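# Hang the power strip on two wall screws

## Task

Put the power strip's keyhole slots over the two screws so the strip hangs level without any support, with the narrow part of each slot on top. Then release it and move the grippers away. It only counts if the strip stays hung after the robot lets go.

## Robot and tools

Robot: two arms, left_arm and right_arm, each with six joints and a parallel gripper. Positions appear in one shared scene frame, in metres. The origin sits on the table surface midway between the arms. +z is up, +x reaches out over the table, and left_arm is on the +y side. The arm names do not tell you which side of a camera image an arm shows up on.

execute_actions takes "actions", a list holding at most one item, and an optional boolean "pictures".
- Empty list: nothing is commanded. The current state comes back, with pictures.
- Motion item: {"rows": [...], "steps": n}. n is 5 to 15 control steps, each 1/30 s, and defaults to 15. There are 1 to 15 rows. One row is used per step, and the last row repeats if there are fewer rows than steps.
- Wait item: {"steps": n} with no rows, n up to 300. It returns once n steps have passed since the previous result, and your reply time counts toward those steps.
A refused call sends nothing to the robot. Pictures come back only with an empty list or with "pictures": true.

Every row is one flat list of 14 numbers covering both arms, even when only one arm should move. The first 7 are left_arm: waist, shoulder, elbow, forearm roll, wrist pitch, wrist roll, then gripper opening. The next 7 are right_arm in the same order. The six joint values are absolute target angles in radians, in the same form as the Joint positions line. They are not offsets, so to keep a joint still, repeat its current value.

Stated joint ranges (rad):
- waist -2.618 to 2.618
- shoulder 0.000 to 3.140
- elbow -2.967 to 0.000
- forearm roll -1.745 to 1.745
- wrist pitch -1.220 to 1.220
- wrist roll -2.094 to 2.094
A real end stop can be up to 0.013 rad either side of the stated one. A call is refused if a target lies over 0.013 rad beyond a stated end and also farther out than that joint's last reported angle. A target beyond the real stop is clipped there, and "joint sent to its limit" may then appear, possibly referring to an earlier action. If that line is missing, it does not prove there is room left.

The opening value is absolute, from -1 (closed) to +1 (fully open, a 0.070 m gap). Closing fully takes at least about 1.0 s. Away from the extremes, the fingers move to where grip_measured would read the number you command. To hold something, keep commanding below grip_measured: about 0.04 below grips firmly, less grips more gently. Each pad pushes at most about 20 N. A fast close can squeeze harder, sometimes hard enough to force the fingers open. Each gripper's reading may be off by up to about 1 mm, by a fixed amount. The fingers point along the gripper's +z axis and close along its y axis. end_effector_position is the spot between the pads, about 5 mm behind the fingertips.

Motion limits. Joint targets change at most 3 rad/s and take 0.6 s to reach that speed. All joints of an arm are timed to arrive together. On each step a target is kept within 0.867 rad of the measured angle. If the targets would put the gripper over 70 mm from where it is now, they are scaled back. Large moves therefore take several calls.

Timing. The simulation keeps running while you think and write. Each result is taken 5 steps before its action ends, and those last steps run during your reply. Between calls the arms keep heading for the last row sent. They stop once everything has nearly come to rest or a step is HELD. After that, only a new action moves them on, though fingers already moving finish their motion.

Result lines:
- State line: `left_arm: …` | `right_arm: …`, giving each gripper's end_effector_position (m) and end_effector_quat_wxyz in the scene frame. These can be inaccurate, more so at long reach.
- Joint positions: per arm, six angles (rad), then the pad gap (m).
- grip_measured: the measured opening on the command scale.
- Joint torques: total drive output per joint, excluding the gripper. They are nonzero in free air and change with commands. They carry offset, scale, noise and drift, so treat them only as a rough hint of contact.
- "joint command not followed": a clearance check altered or blocked some joint targets. The rest of the row still ran.
- HELD: marks steps where part or all of your row was not sent.
- TORQUE FAULT: contact torque hit a load limit. That arm halts for 10 s and drops the rest of the call.
- MOTOR HOT: a motor has reached 65 °C.
- OVER-TEMPERATURE FAULT: a motor reached 80 °C. That arm and its gripper go limp and fall until they cool.

Load limits (N m): waist, shoulder and elbow 20.7 each; forearm roll, wrist pitch and wrist roll 7.2 each. The three wrist motors deliver only about 4 N m, so a heavy held object or contact can make them give way. Holding loads for a long time heats the motors.

zoom_image: "camera" is one of cam_head_left, cam_head_right, cam_high, cam_low (each 504x504) or cam_left_wrist, cam_right_wrist (each 616x616). "region" is [x0, y0, x1, y1] in pixels of that camera's latest image, with (0,0) at the top left. It may be at most 504x504.

finished_scene: pass "scene", the current scene's number. It ends the scene for good and reports whether the goal was met. The result gives the next task, if there is one. Replying without any tool call ends everything.

Avoid the following:
- dropping or knocking anything off the table
- letting the arms collide or press on each other
- hard pushes, slams and slips
- leaving the strip held up only by a gripper
Loose objects may occasionally get a brief nudge from outside. Smooth, economical motion is preferred.

Each tool is called after "Request:" by a JSON object that holds its "api" and its "payload", one argument or row to a line.

## Session

Request:
{"api": "execute_actions", "payload": {
  "actions": []
}}

Scene clock: 0.00 s of 5050.00 s.
left_arm: end_effector_position=(+0.3238, +0.6220, +0.1900) grip_measured=+1.00 end_effector_quat_wxyz=(-0.570, +0.788, +0.009, +0.231) | right_arm: end_effector_position=(+0.2762, +0.3361, +0.1737) grip_measured=+0.98 end_effector_quat_wxyz=(+0.605, -0.627, +0.436, -0.224)
Joint positions: left_arm=[ 0.541  1.898 -1.162 -1.037 -0.64  -1.182  0.07 ] | right_arm=[ 1.577  2.608 -2.342 -1.514  0.769  0.337  0.069]
Joint torques (N m, as the arm reports them, + toward a larger angle): no reading

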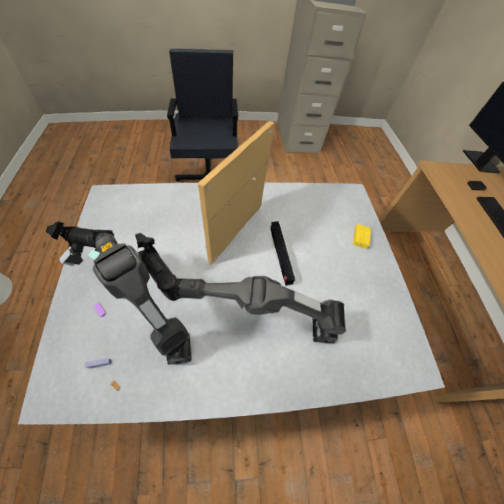

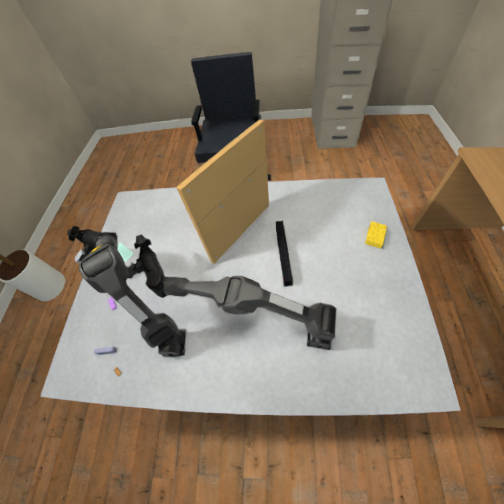

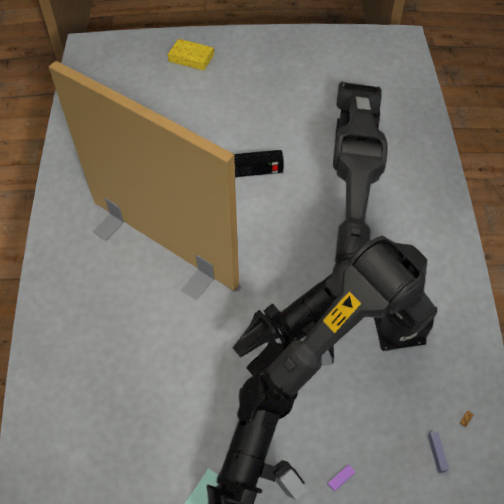

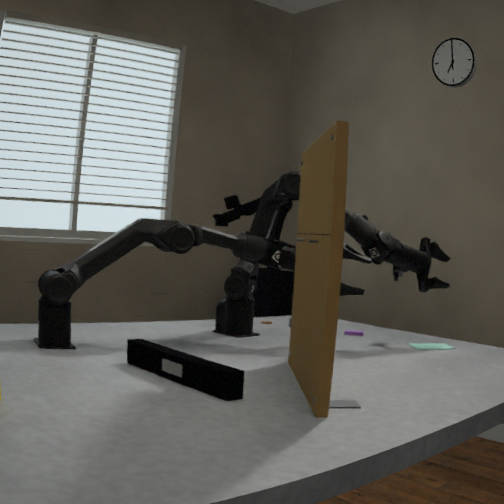

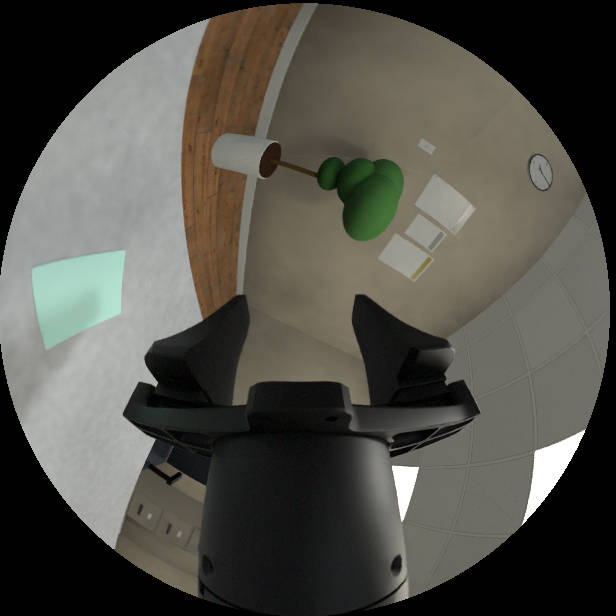

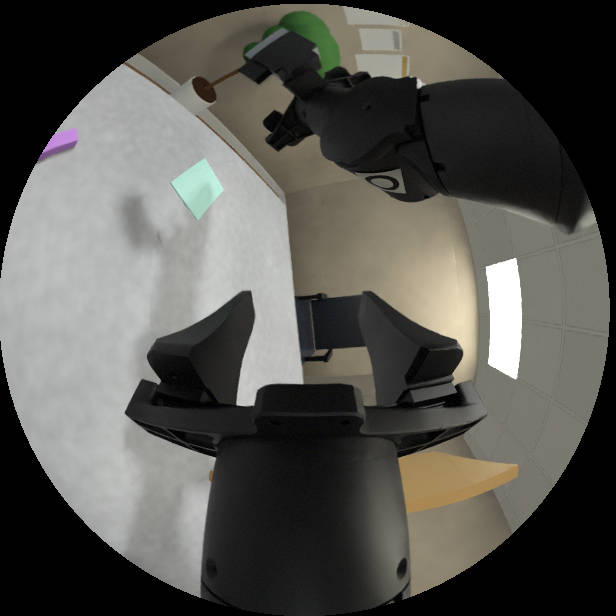

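Request:
{"api": "zoom_image", "payload": {
  "camera": "cam_low",
  "region": [110, 320, 260, 410]
}}

Request:
{"api": "zoom_image", "payload": {
  "camera": "cam_head_right",
  "region": [160, 110, 340, 300]
}}

Request:
{"api": "zoom_image", "payload": {
  "camera": "cam_low",
  "region": [270, 200, 360, 280]
}}

Region (110, 320, 260, 410) of cam_low's 504x504 image, scaled by 3.360, with more detail than that image has; it fills the top 302 rows of this view, and the rest is white.

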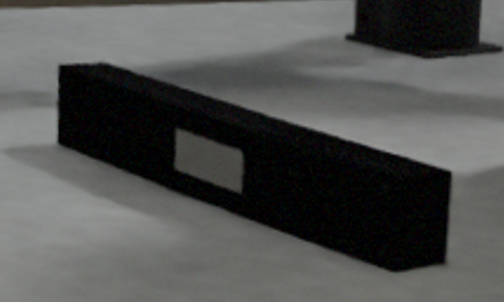

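Region (160, 110, 340, 300) of cam_head_right's 504x504 image, scaled by 2.653, with more detail than that image has; it fills the left 477 columns of this view, and the rest is white.

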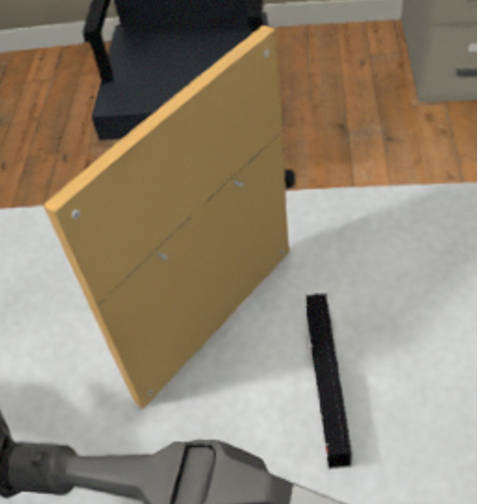

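Region (270, 200, 360, 280) of cam_low's 504x504 image, scaled by 5.600, with more detail than that image has.

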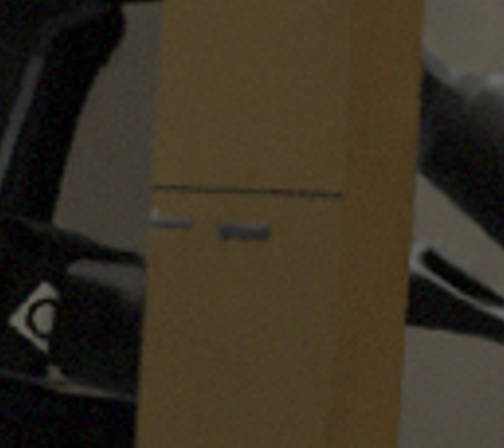

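Request:
{"api": "execute_actions", "payload": {
  "actions": [
    {"rows": [[1.3,1.6,-1.162,-1.037,-0.64,-1.182,1, 1.577,2.608,-2.342,-1.514,0.769,0.337,1]], "steps": 15}
  ]
}}

Request:
{"api": "execute_actions", "payload": {
  "actions": [
    {"rows": [[1.3,1.6,-1.162,-1.037,-0.64,-1.182,1, 1.577,2.0,-1.6,-1.0,0.4,0.337,1]], "steps": 15}
  ]
}}

Request:
{"api": "execute_actions", "payload": {
  "actions": [
    {"steps": 15}
  ],
  "pictures": true
}}

Scene clock: 4.40 s of 5050.00 s.
left_arm: end_effector_position=(+0.2223, +0.6832, +0.2339) grip_measured=+1.00 end_effector_quat_wxyz=(-0.614, +0.758, +0.107, +0.191) | right_arm: end_effector_position=(+0.2762, +0.3362, +0.1737) grip_measured=+0.98 end_effector_quat_wxyz=(+0.605, -0.627, +0.436, -0.224)
Joint positions: left_arm=[ 0.761  1.814 -1.162 -1.037 -0.639 -1.182  0.07 ] | right_arm=[ 1.577  2.608 -2.342 -1.514  0.769  0.337  0.069]
Joint torques (N m, as the arm reports them, + toward a larger angle): left_arm=[ 0.13 -6.49 -6.68  0.66 -0.71  0.04] | right_arm=[-1.17 -7.18 -4.74 -1.08  0.29 -0.04]
Steps of this call (steps 1 to 90: nothing new was sent; then 1.07 s passed at rest; steps 91 to 100: the first 10 steps of this action). Readings (joint positions):
91: left_arm=[0.542 1.898 -1.162 -1.037 -0.640 -1.182] | right_arm=[1.577 2.608 -2.342 -1.514 0.769 0.337]
92: left_arm=[0.548 1.897 -1.162 -1.037 -0.639 -1.182] | right_arm=[1.577 2.608 -2.342 -1.514 0.769 0.337]
94: left_arm=[0.578 1.886 -1.162 -1.037 -0.639 -1.182] | right_arm=[1.577 2.608 -2.342 -1.514 0.769 0.337]
98: left_arm=[0.697 1.839 -1.162 -1.037 -0.639 -1.182] | right_arm=[1.577 2.608 -2.342 -1.514 0.769 0.337]
100: the state above

Scene clock: 4.90 s of 5050.00 s.
left_arm: end_effector_position=(-0.0265, +0.7167, +0.3293) grip_measured=+1.00 end_effector_quat_wxyz=(+0.699, -0.648, -0.292, -0.082) | right_arm: end_effector_position=(+0.2473, +0.3212, +0.1816) grip_measured=+0.98 end_effector_quat_wxyz=(-0.569, +0.663, -0.468, +0.129)
Joint positions: left_arm=[ 1.239  1.624 -1.162 -1.037 -0.64  -1.182  0.07 ] | right_arm=[ 1.577  2.391 -2.077 -1.331  0.637  0.337  0.069]
Joint torques (N m, as the arm reports them, + toward a larger angle): left_arm=[-3.39 -4.77 -6.73  0.67 -0.45  0.02] | right_arm=[-1.38 -9.23 -2.93 -0.07 -0.34 -0.05]
Steps of this call (steps 1 to 5: the last 5 steps of your previous action; steps 6 to 15: the first 10 steps of this action). Readings (joint positions):
6: left_arm=[0.953 1.738 -1.162 -1.037 -0.640 -1.182] | right_arm=[1.577 2.607 -2.342 -1.514 0.769 0.337]
7: left_arm=[0.984 1.725 -1.162 -1.037 -0.640 -1.182] | right_arm=[1.577 2.604 -2.336 -1.510 0.767 0.337]
9: left_arm=[1.048 1.700 -1.162 -1.037 -0.640 -1.182] | right_arm=[1.577 2.580 -2.305 -1.489 0.752 0.337]
13: left_arm=[1.176 1.649 -1.162 -1.037 -0.640 -1.182] | right_arm=[1.577 2.472 -2.175 -1.399 0.686 0.337]
15: the state above

Scene clock: 5.40 s of 5050.00 s.
left_arm: end_effector_position=(-0.0574, +0.7106, +0.3411) grip_measured=+1.00 end_effector_quat_wxyz=(+0.708, -0.630, -0.312, -0.066) | right_arm: end_effector_position=(+0.1799, +0.2613, +0.2000) grip_measured=+0.98 end_effector_quat_wxyz=(-0.506, +0.681, -0.528, -0.048)
Joint positions: left_arm=[ 1.299  1.599 -1.162 -1.037 -0.64  -1.182  0.07 ] | right_arm=[ 1.577  2.    -1.599 -1.     0.4    0.337  0.069]
Joint torques (N m, as the arm reports them, + toward a larger angle): left_arm=[-0.91 -4.53 -6.5   0.64 -0.5   0.02] | right_arm=[-1.26 -5.14 -4.81 -0.49 -0.33 -0.05]
Kept back: nothing.
Steps of this call (steps 1 to 5: the last 5 steps of your previous action; steps 6 to 15: the robot went on to your last target). Readings (joint positions):
1: left_arm=[1.264 1.614 -1.162 -1.037 -0.641 -1.182] | right_arm=[1.577 2.344 -2.020 -1.291 0.609 0.337]
2: left_arm=[1.282 1.606 -1.162 -1.037 -0.641 -1.182] | right_arm=[1.577 2.295 -1.960 -1.249 0.579 0.337]
4: left_arm=[1.301 1.599 -1.162 -1.037 -0.641 -1.182] | right_arm=[1.577 2.200 -1.847 -1.170 0.522 0.337]
8: left_arm=[1.300 1.598 -1.162 -1.037 -0.640 -1.182] | right_arm=[1.577 2.065 -1.681 -1.056 0.440 0.337]
15: the state above

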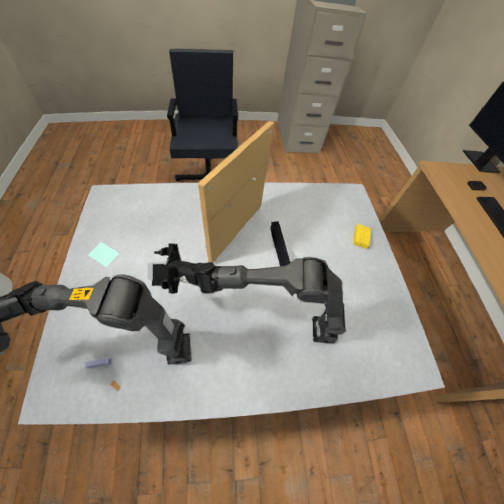

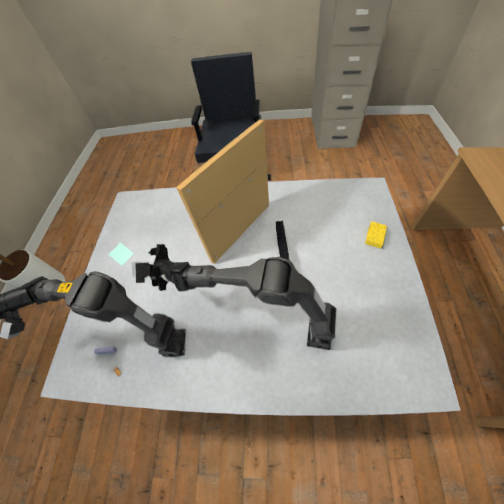

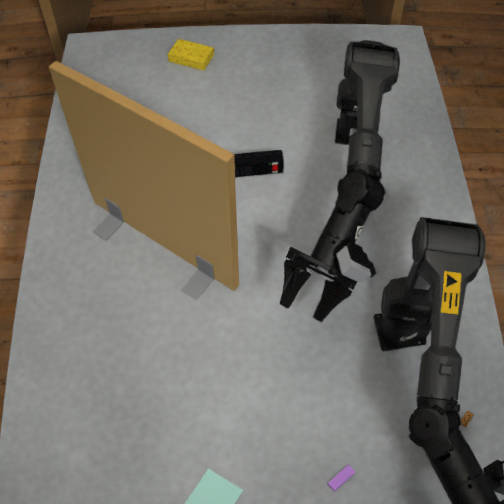

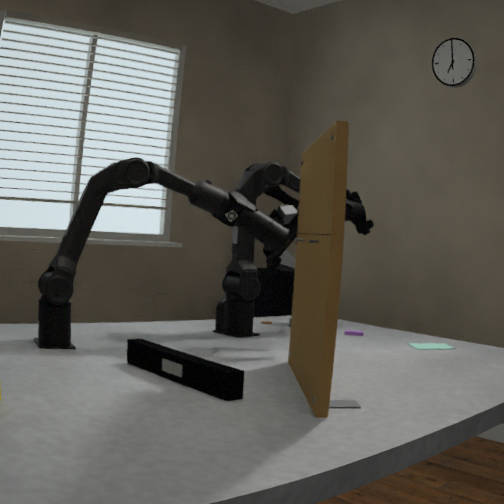

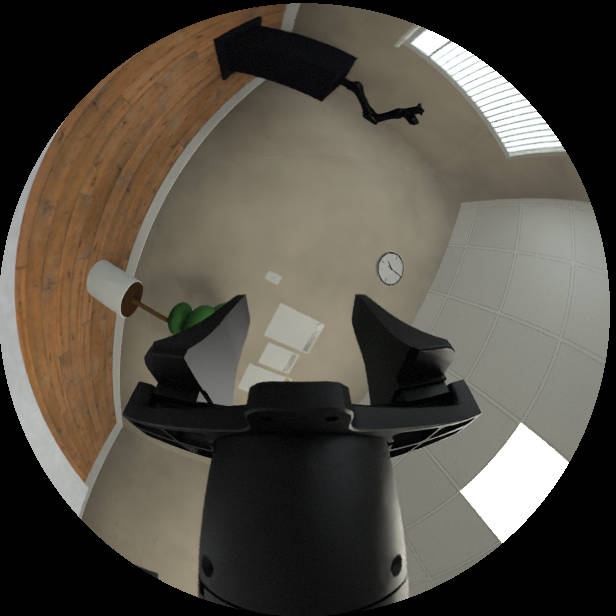

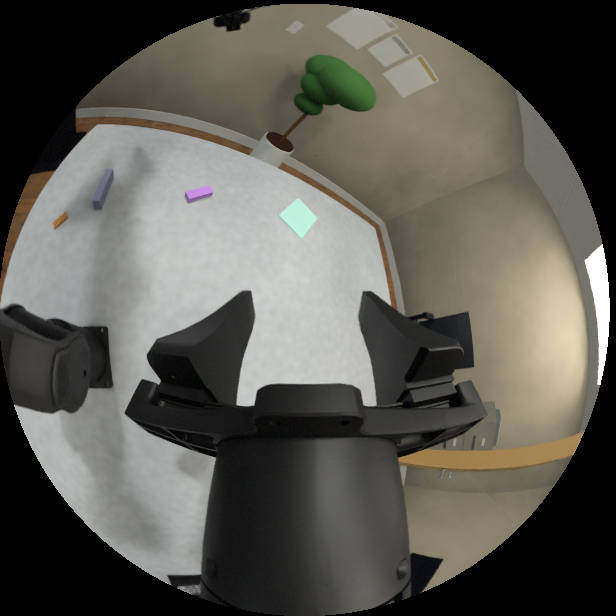

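Request:
{"api": "execute_actions", "payload": {
  "actions": [
    {"rows": [[1.3,1.6,-1.162,-1.037,-0.64,-1.182,1, 1.5,1.5,-1.05,0,1.1,0,1]], "steps": 15}
  ]
}}

Request:
{"api": "execute_actions", "payload": {
  "actions": [
    {"rows": [[1.3,1.6,-1.162,-1.037,-0.64,-1.182,1, 1.5,1.5,-1.05,0,1.1,0,1],[1.3,1.6,-1.162,-1.037,-0.64,-1.182,1, 1.5,1.5,-1.05,0,1.1,0,1],[1.3,1.6,-1.162,-1.037,-0.64,-1.182,1, 1.5,1.5,-1.05,0,1.1,0,1],[1.3,1.6,-1.162,-1.037,-0.64,-1.182,1, 1.5,1.5,-1.05,0,1.1,0,1],[1.3,1.6,-1.162,-1.037,-0.64,-1.182,1, 1.5,1.5,-1.05,0,1.1,0,1],[1.3,1.6,-1.162,-1.037,-0.64,-1.182,1, 0.5,1.5,-1.05,0,1.1,0,1]], "steps": 15}
  ]
}}

Request:
{"api": "execute_actions", "payload": {
  "actions": [
    {"steps": 30}
  ],
  "pictures": true
}}

Scene clock: 6.30 s of 5050.00 s.
left_arm: end_effector_position=(-0.0577, +0.7108, +0.3407) grip_measured=+1.00 end_effector_quat_wxyz=(+0.707, -0.630, -0.313, -0.066) | right_arm: end_effector_position=(+0.1890, +0.1856, +0.1773) grip_measured=+0.98 end_effector_quat_wxyz=(-0.414, +0.656, -0.631, -0.014)
Joint positions: left_arm=[ 1.3    1.6   -1.162 -1.037 -0.64  -1.182  0.07 ] | right_arm=[ 1.555  1.861 -1.448 -0.741  0.597  0.242  0.069]
Joint torques (N m, as the arm reports them, + toward a larger angle): left_arm=[-0.1  -4.5  -6.5   0.61 -0.65  0.  ] | right_arm=[-1.31 -5.38 -3.43 -0.3  -0.23 -0.12]
Steps of this call (steps 1 to 15: the robot went on to your last target; steps 16 to 17: nothing new was sent; steps 18 to 27: the first 10 steps of this action). Readings (joint positions):
18: left_arm=[1.300 1.600 -1.162 -1.037 -0.640 -1.182] | right_arm=[1.577 2.000 -1.599 -1.000 0.400 0.337]
19: left_arm=[1.300 1.600 -1.162 -1.037 -0.640 -1.182] | right_arm=[1.577 1.998 -1.597 -0.994 0.404 0.334]
21: left_arm=[1.300 1.600 -1.162 -1.037 -0.640 -1.182] | right_arm=[1.574 1.981 -1.579 -0.964 0.429 0.322]
25: left_arm=[1.300 1.600 -1.162 -1.037 -0.640 -1.182] | right_arm=[1.562 1.907 -1.498 -0.833 0.533 0.273]
27: the state above

Scene clock: 6.80 s of 5050.00 s.
left_arm: end_effector_position=(-0.0577, +0.7108, +0.3407) grip_measured=+1.00 end_effector_quat_wxyz=(+0.708, -0.630, -0.313, -0.066) | right_arm: end_effector_position=(+0.1371, +0.0223, +0.1245) grip_measured=+0.98 end_effector_quat_wxyz=(+0.139, -0.587, +0.797, +0.016)
Joint positions: left_arm=[ 1.3    1.6   -1.162 -1.037 -0.64  -1.182  0.07 ] | right_arm=[ 1.448  1.595 -1.153 -0.164  0.976  0.066  0.069]
Joint torques (N m, as the arm reports them, + toward a larger angle): left_arm=[-0.17 -4.52 -6.47  0.62 -0.65  0.  ] | right_arm=[-3.12 -3.88 -3.67 -0.44 -0.03 -0.05]
Steps of this call (steps 1 to 5: the last 5 steps of your previous action; steps 6 to 15: the first 10 steps of this action). Readings (joint positions):
6: left_arm=[1.300 1.600 -1.162 -1.037 -0.640 -1.182] | right_arm=[1.535 1.732 -1.306 -0.477 0.776 0.156]
7: left_arm=[1.300 1.600 -1.162 -1.037 -0.640 -1.182] | right_arm=[1.532 1.712 -1.283 -0.434 0.805 0.142]
9: left_arm=[1.300 1.600 -1.162 -1.037 -0.640 -1.182] | right_arm=[1.526 1.670 -1.238 -0.349 0.863 0.114]
13: left_arm=[1.300 1.600 -1.162 -1.037 -0.640 -1.182] | right_arm=[1.496 1.607 -1.167 -0.203 0.956 0.074]
15: the state above

Scene clock: 7.80 s of 5050.00 s.
left_arm: end_effector_position=(-0.0577, +0.7108, +0.3407) grip_measured=+1.00 end_effector_quat_wxyz=(+0.708, -0.630, -0.313, -0.066) | right_arm: end_effector_position=(+0.2748, -0.2064, +0.1185) grip_measured=+0.98 end_effector_quat_wxyz=(+0.053, -0.155, +0.986, +0.009)
Joint positions: left_arm=[ 1.3    1.6   -1.162 -1.037 -0.64  -1.182  0.07 ] | right_arm=[ 0.5    1.5   -1.05   0.     1.1   -0.     0.069]
Joint torques (N m, as the arm reports them, + toward a larger angle): left_arm=[-0.19 -4.48 -6.49  0.61 -0.65 -0.03] | right_arm=[-0.32 -3.14 -3.42  0.27  0.   -0.1 ]
Kept back: nothing.
Steps of this call (steps 1 to 5: the last 5 steps of your previous action; steps 6 to 30: the robot went on to your last target). Readings (joint positions):
1: left_arm=[1.300 1.600 -1.162 -1.037 -0.640 -1.182] | right_arm=[1.415 1.590 -1.147 -0.151 0.983 0.062]
2: left_arm=[1.300 1.600 -1.162 -1.037 -0.640 -1.182] | right_arm=[1.377 1.586 -1.142 -0.140 0.990 0.059]
4: left_arm=[1.300 1.600 -1.162 -1.037 -0.640 -1.182] | right_arm=[1.287 1.577 -1.132 -0.124 1.002 0.053]
8: left_arm=[1.300 1.600 -1.162 -1.037 -0.640 -1.182] | right_arm=[1.102 1.560 -1.114 -0.096 1.025 0.041]
30: the state above

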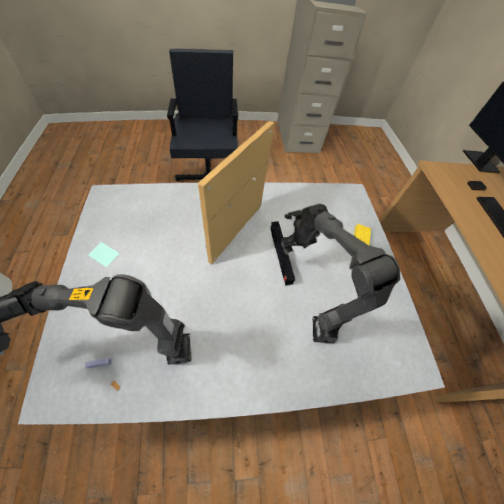

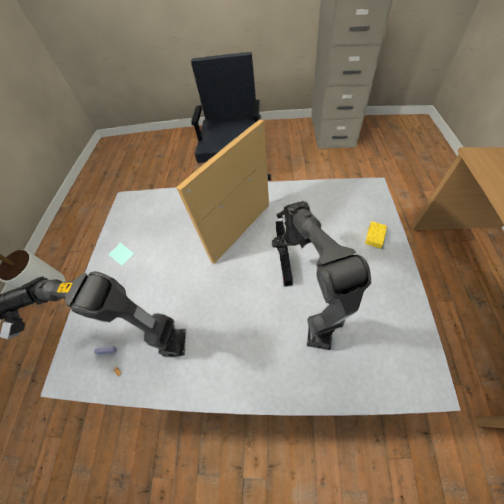

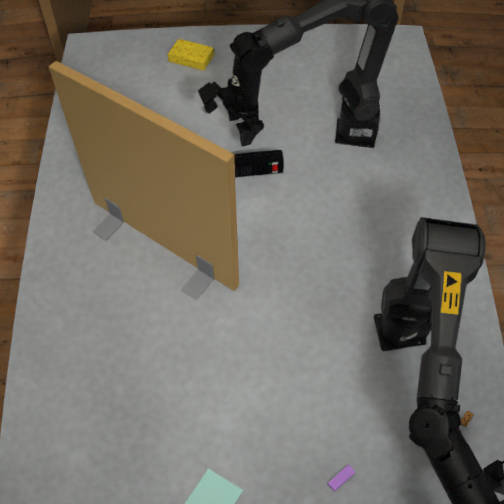

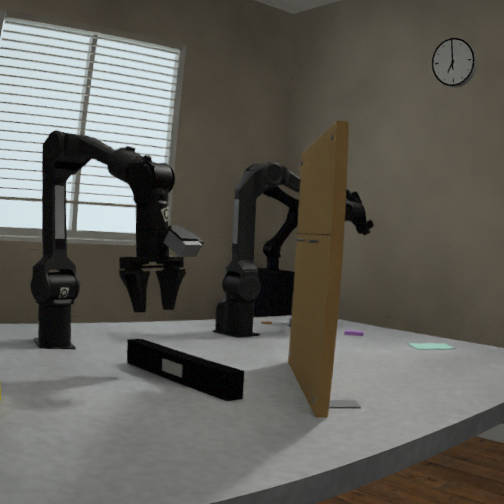

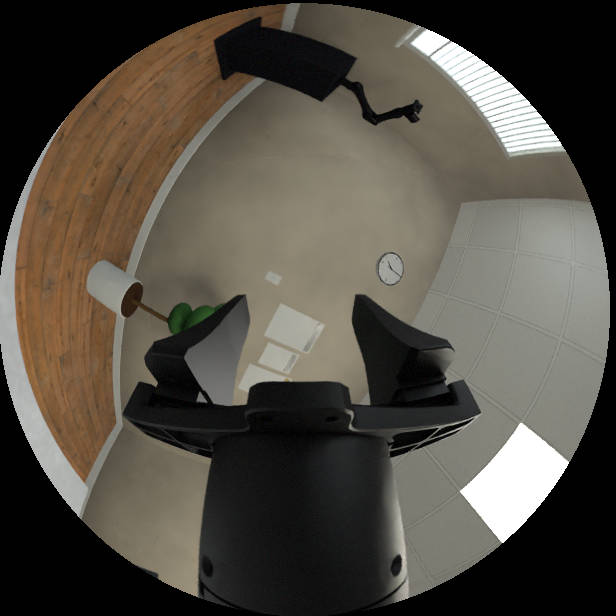

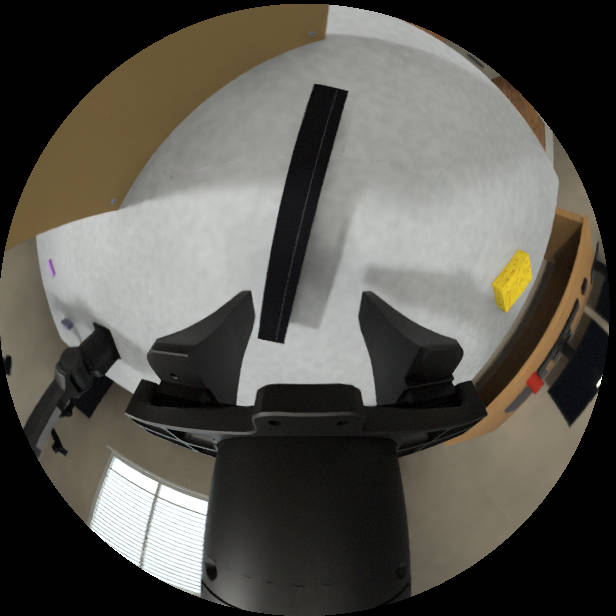

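Request:
{"api": "execute_actions", "payload": {
  "actions": [
    {"rows": [[1.3,1.6,-1.162,-1.037,-0.64,-1.182,1, 0.53,1.774,-1.2345,0,1.1186,0.26,1]], "steps": 15}
  ]
}}

Request:
{"api": "execute_actions", "payload": {
  "actions": [
    {"steps": 12}
  ],
  "pictures": true
}}

Scene clock: 8.87 s of 5050.00 s.
left_arm: end_effector_position=(-0.0577, +0.7108, +0.3407) grip_measured=+1.00 end_effector_quat_wxyz=(+0.708, -0.630, -0.313, -0.066) | right_arm: end_effector_position=(+0.3084, -0.1871, +0.0876) grip_measured=+0.98 end_effector_quat_wxyz=(+0.009, -0.061, +0.998, +0.003)
Joint positions: left_arm=[ 1.3    1.6   -1.162 -1.037 -0.64  -1.182  0.07 ] | right_arm=[ 0.525  1.727 -1.201  0.     1.114  0.215  0.069]
Joint torques (N m, as the arm reports them, + toward a larger angle): left_arm=[-0.18 -4.47 -6.47  0.6  -0.64 -0.05] | right_arm=[-0.34 -4.67 -4.43 -0.08  0.27 -0.21]
Steps of this call (steps 1 to 15: the robot went on to your last target; steps 16 to 22: nothing new was sent; steps 23 to 32: the first 10 steps of this action). Readings (joint positions):
23: left_arm=[1.300 1.600 -1.162 -1.037 -0.640 -1.182] | right_arm=[0.500 1.500 -1.050 0.000 1.100 0.000]
24: left_arm=[1.300 1.600 -1.162 -1.037 -0.640 -1.182] | right_arm=[0.501 1.506 -1.053 0.000 1.100 0.006]
26: left_arm=[1.300 1.600 -1.162 -1.037 -0.640 -1.182] | right_arm=[0.504 1.536 -1.073 0.000 1.102 0.036]
30: left_arm=[1.300 1.600 -1.162 -1.037 -0.640 -1.182] | right_arm=[0.518 1.665 -1.161 0.000 1.111 0.158]
32: the state above

Scene clock: 9.27 s of 5050.00 s.
left_arm: end_effector_position=(-0.0577, +0.7108, +0.3407) grip_measured=+1.00 end_effector_quat_wxyz=(+0.708, -0.630, -0.313, -0.066) | right_arm: end_effector_position=(+0.3148, -0.1829, +0.0802) grip_measured=+0.98 end_effector_quat_wxyz=(-0.000, -0.041, +0.999, +0.000)
Joint positions: left_arm=[ 1.3    1.6   -1.162 -1.037 -0.64  -1.182  0.07 ] | right_arm=[ 0.53   1.774 -1.235  0.     1.119  0.26   0.069]
Joint torques (N m, as the arm reports them, + toward a larger angle): left_arm=[-0.19 -4.52 -6.44  0.62 -0.65 -0.05] | right_arm=[-0.66 -4.23 -3.97 -0.21  0.13 -0.09]
Kept back: nothing.
Steps of this call (steps 1 to 5: the last 5 steps of your previous action; steps 6 to 12: the robot went on to your last target). Readings (joint positions):
1: left_arm=[1.300 1.600 -1.162 -1.037 -0.640 -1.182] | right_arm=[0.527 1.749 -1.216 0.000 1.116 0.234]
2: left_arm=[1.300 1.600 -1.162 -1.037 -0.640 -1.182] | right_arm=[0.529 1.764 -1.226 0.000 1.117 0.248]
4: left_arm=[1.300 1.600 -1.162 -1.037 -0.640 -1.182] | right_arm=[0.530 1.777 -1.235 0.000 1.118 0.261]
8: left_arm=[1.300 1.600 -1.162 -1.037 -0.640 -1.182] | right_arm=[0.530 1.775 -1.235 0.000 1.119 0.260]
12: the state above

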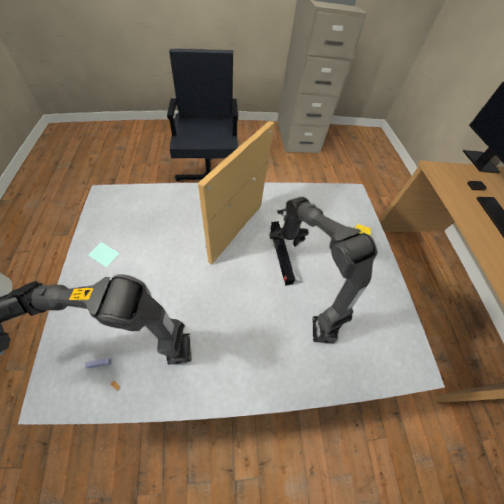

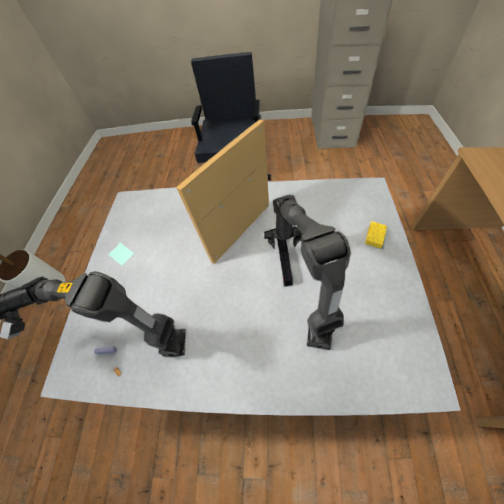

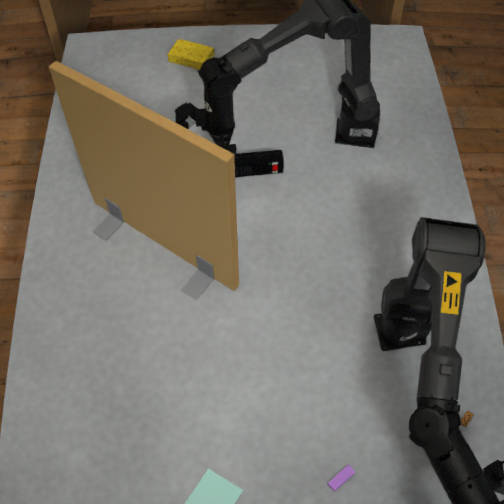

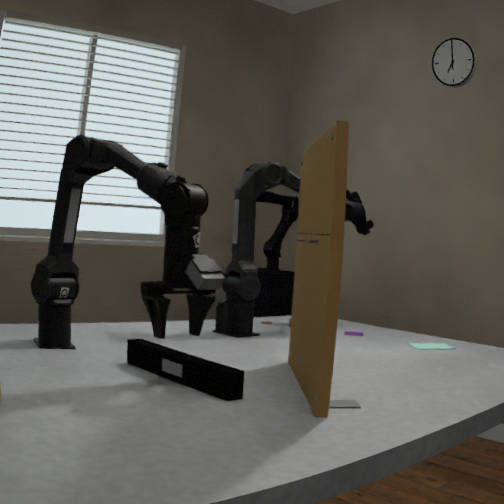

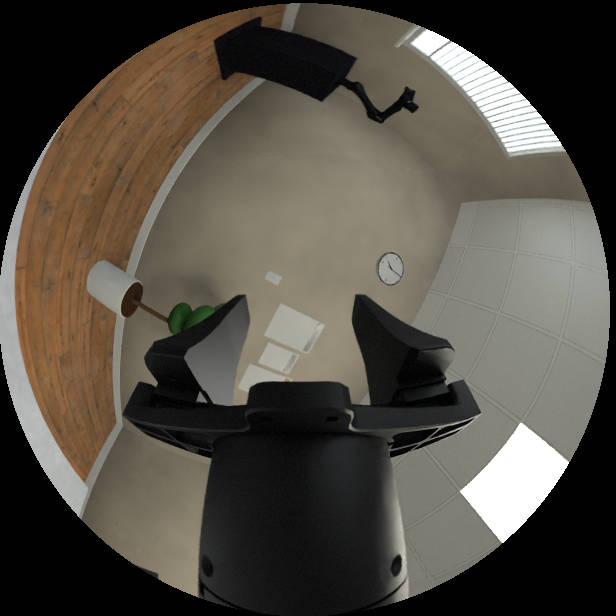

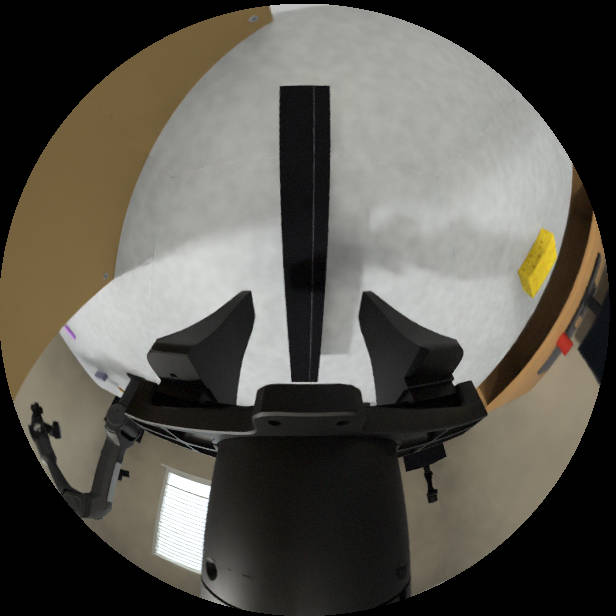

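Request:
{"api": "execute_actions", "payload": {
  "actions": [
    {"rows": [[1.3,1.6,-1.162,-1.037,-0.64,-1.182,1, 0.533,1.843,-1.136,0,0.951,0.26,0.6]], "steps": 15}
  ]
}}

Request:
{"api": "execute_actions", "payload": {
  "actions": [
    {"rows": [[1.3,1.6,-1.162,-1.037,-0.64,-1.182,1, 0.533,1.843,-1.136,0,0.951,0.26,0.0]], "steps": 15}
  ]
}}

Request:
{"api": "execute_actions", "payload": {
  "actions": [
    {"steps": 10}
  ],
  "pictures": true
}}

Scene clock: 9.87 s of 5050.00 s.
left_arm: end_effector_position=(-0.0577, +0.7108, +0.3407) grip_measured=+1.00 end_effector_quat_wxyz=(+0.708, -0.630, -0.313, -0.066) | right_arm: end_effector_position=(+0.3142, -0.1825, +0.0349) grip_measured=+0.60 end_effector_quat_wxyz=(-0.001, -0.042, +0.999, -0.000)
Joint positions: left_arm=[ 1.3    1.6   -1.162 -1.037 -0.64  -1.182  0.07 ] | right_arm=[ 0.533  1.843 -1.136 -0.     0.953  0.26   0.056]
Joint torques (N m, as the arm reports them, + toward a larger angle): left_arm=[-0.19 -4.48 -6.43  0.61 -0.65 -0.05] | right_arm=[-0.56 -4.76 -3.83 -0.23  0.07 -0.01]
Steps of this call (steps 1 to 8: the robot went on to your last target; steps 9 to 18: the first 10 steps of this action). Readings (joint positions):
9: left_arm=[1.300 1.600 -1.162 -1.037 -0.640 -1.182] | right_arm=[0.530 1.774 -1.235 0.000 1.119 0.260]
10: left_arm=[1.300 1.600 -1.162 -1.037 -0.640 -1.182] | right_arm=[0.530 1.775 -1.232 0.000 1.113 0.260]
12: left_arm=[1.300 1.600 -1.162 -1.037 -0.640 -1.182] | right_arm=[0.530 1.786 -1.215 0.000 1.082 0.260]
16: left_arm=[1.300 1.600 -1.162 -1.037 -0.640 -1.182] | right_arm=[0.532 1.832 -1.151 -0.000 0.976 0.260]
18: the state above

Scene clock: 10.37 s of 5050.00 s.
left_arm: end_effector_position=(-0.0577, +0.7108, +0.3407) grip_measured=+1.00 end_effector_quat_wxyz=(+0.708, -0.630, -0.313, -0.066) | right_arm: end_effector_position=(+0.3144, -0.1822, +0.0349) grip_measured=+0.00 end_effector_quat_wxyz=(-0.000, -0.043, +0.999, -0.000)
Joint positions: left_arm=[ 1.3    1.6   -1.162 -1.037 -0.64  -1.182  0.07 ] | right_arm=[ 0.533  1.843 -1.136 -0.     0.951  0.26   0.035]
Joint torques (N m, as the arm reports them, + toward a larger angle): left_arm=[-0.17 -4.52 -6.46  0.62 -0.64 -0.06] | right_arm=[-0.25 -4.99 -4.69 -0.23  0.18  0.06]
Steps of this call (steps 1 to 5: the last 5 steps of your previous action; steps 6 to 15: the first 10 steps of this action). Readings (joint positions):
6: left_arm=[1.300 1.600 -1.162 -1.037 -0.640 -1.182] | right_arm=[0.533 1.844 -1.134 -0.000 0.950 0.260]
7: left_arm=[1.300 1.600 -1.162 -1.037 -0.640 -1.182] | right_arm=[0.533 1.844 -1.134 -0.000 0.951 0.260]
9: left_arm=[1.300 1.600 -1.162 -1.037 -0.640 -1.182] | right_arm=[0.533 1.844 -1.134 -0.000 0.951 0.260]
13: left_arm=[1.300 1.600 -1.162 -1.037 -0.640 -1.182] | right_arm=[0.533 1.843 -1.135 -0.000 0.951 0.260]
15: the state above

Scene clock: 10.70 s of 5050.00 s.
left_arm: end_effector_position=(-0.0577, +0.7108, +0.3407) grip_measured=+1.00 end_effector_quat_wxyz=(+0.708, -0.630, -0.313, -0.066) | right_arm: end_effector_position=(+0.3145, -0.1822, +0.0350) grip_measured=+0.00 end_effector_quat_wxyz=(-0.000, -0.043, +0.999, -0.000)
Joint positions: left_arm=[ 1.3    1.6   -1.162 -1.037 -0.64  -1.182  0.07 ] | right_arm=[ 0.533  1.843 -1.136 -0.     0.951  0.26   0.035]
Joint torques (N m, as the arm reports them, + toward a larger angle): left_arm=[-0.12 -4.47 -6.54  0.61 -0.64 -0.05] | right_arm=[-0.27 -4.79 -4.52 -0.23  0.18  0.11]
Kept back: nothing.
Steps of this call (steps 1 to 5: the last 5 steps of your previous action; steps 6 to 10: the robot went on to your last target). Readings (joint positions):
1: left_arm=[1.300 1.600 -1.162 -1.037 -0.640 -1.182] | right_arm=[0.533 1.843 -1.136 -0.000 0.951 0.260]
2: left_arm=[1.300 1.600 -1.162 -1.037 -0.640 -1.182] | right_arm=[0.533 1.843 -1.136 -0.000 0.951 0.260]
4: left_arm=[1.300 1.600 -1.162 -1.037 -0.640 -1.182] | right_arm=[0.533 1.843 -1.136 -0.000 0.951 0.260]
8: left_arm=[1.300 1.600 -1.162 -1.037 -0.640 -1.182] | right_arm=[0.533 1.843 -1.136 -0.000 0.951 0.260]
10: the state above

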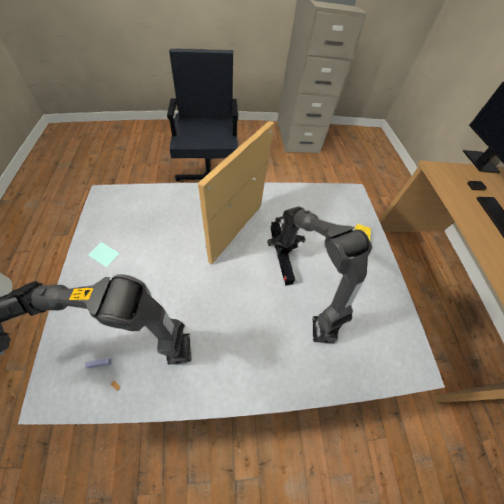

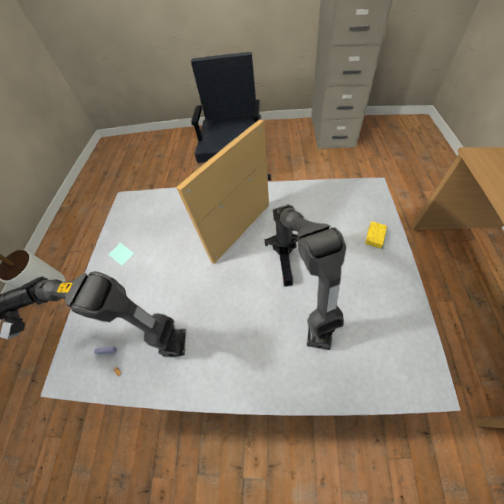

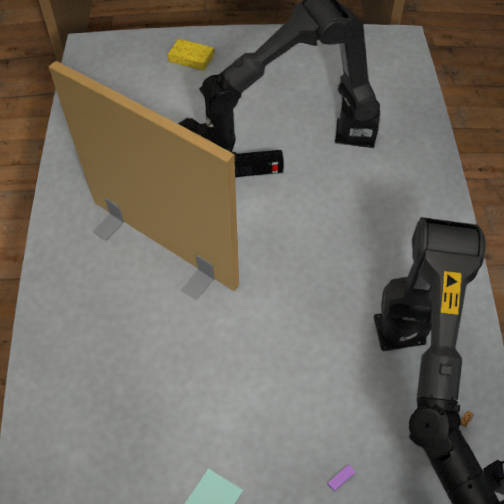

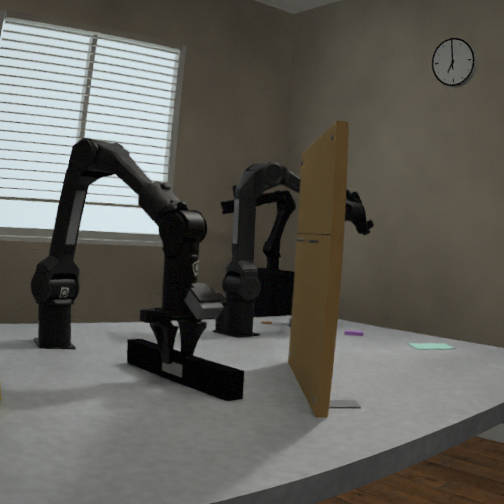

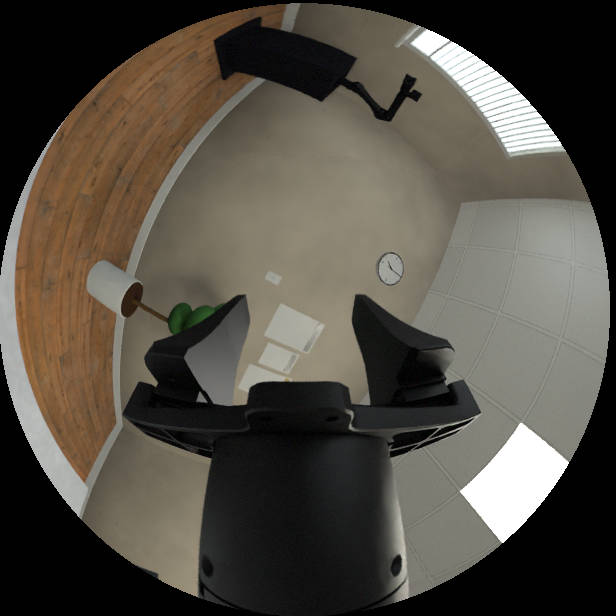

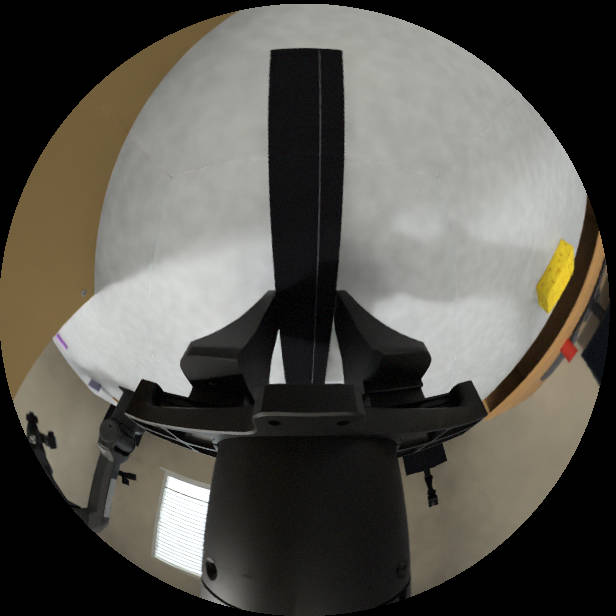

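Request:
{"api": "execute_actions", "payload": {
  "actions": [
    {"rows": [[1.3,1.6,-1.162,-1.037,-0.64,-1.182,1, 0.533,1.843,-1.136,0,0.951,0.26,-0.03],[1.3,1.6,-1.162,-1.037,-0.64,-1.182,1, 0.533,1.843,-1.136,0,0.951,0.26,-0.06],[1.3,1.6,-1.162,-1.037,-0.64,-1.182,1, 0.533,1.843,-1.136,0,0.951,0.26,-0.09],[1.3,1.6,-1.162,-1.037,-0.64,-1.182,1, 0.533,1.843,-1.136,0,0.951,0.26,-0.12],[1.3,1.6,-1.162,-1.037,-0.64,-1.182,1, 0.533,1.843,-1.136,0,0.951,0.26,-0.15],[1.3,1.6,-1.162,-1.037,-0.64,-1.182,1, 0.533,1.843,-1.136,0,0.951,0.26,-0.18]], "steps": 15}
  ]
}}

Scene clock: 11.30 s of 5050.00 s.
left_arm: end_effector_position=(-0.0577, +0.7108, +0.3407) grip_measured=+1.00 end_effector_quat_wxyz=(+0.708, -0.630, -0.313, -0.066) | right_arm: end_effector_position=(+0.3145, -0.1820, +0.0351) grip_measured=-0.11 end_effector_quat_wxyz=(+0.000, -0.043, +0.999, +0.000)
Joint positions: left_arm=[ 1.3    1.6   -1.162 -1.037 -0.64  -1.182  0.07 ] | right_arm=[ 0.533  1.843 -1.136  0.     0.951  0.26   0.031]
Joint torques (N m, as the arm reports them, + toward a larger angle): left_arm=[-0.16 -4.45 -6.47  0.62 -0.64 -0.05] | right_arm=[-0.69 -4.75 -4.43 -0.24  0.17  0.08]
Steps of this call (steps 1 to 8: the robot went on to your last target; steps 9 to 18: the first 10 steps of this action). Readings (joint positions):
9: left_arm=[1.300 1.600 -1.162 -1.037 -0.640 -1.182] | right_arm=[0.533 1.843 -1.136 -0.000 0.951 0.260]
10: left_arm=[1.300 1.600 -1.162 -1.037 -0.640 -1.182] | right_arm=[0.533 1.843 -1.136 -0.000 0.951 0.260]
12: left_arm=[1.300 1.600 -1.162 -1.037 -0.640 -1.182] | right_arm=[0.533 1.843 -1.136 0.000 0.951 0.260]
16: left_arm=[1.300 1.600 -1.162 -1.037 -0.640 -1.182] | right_arm=[0.533 1.843 -1.136 0.000 0.951 0.260]
18: the state above


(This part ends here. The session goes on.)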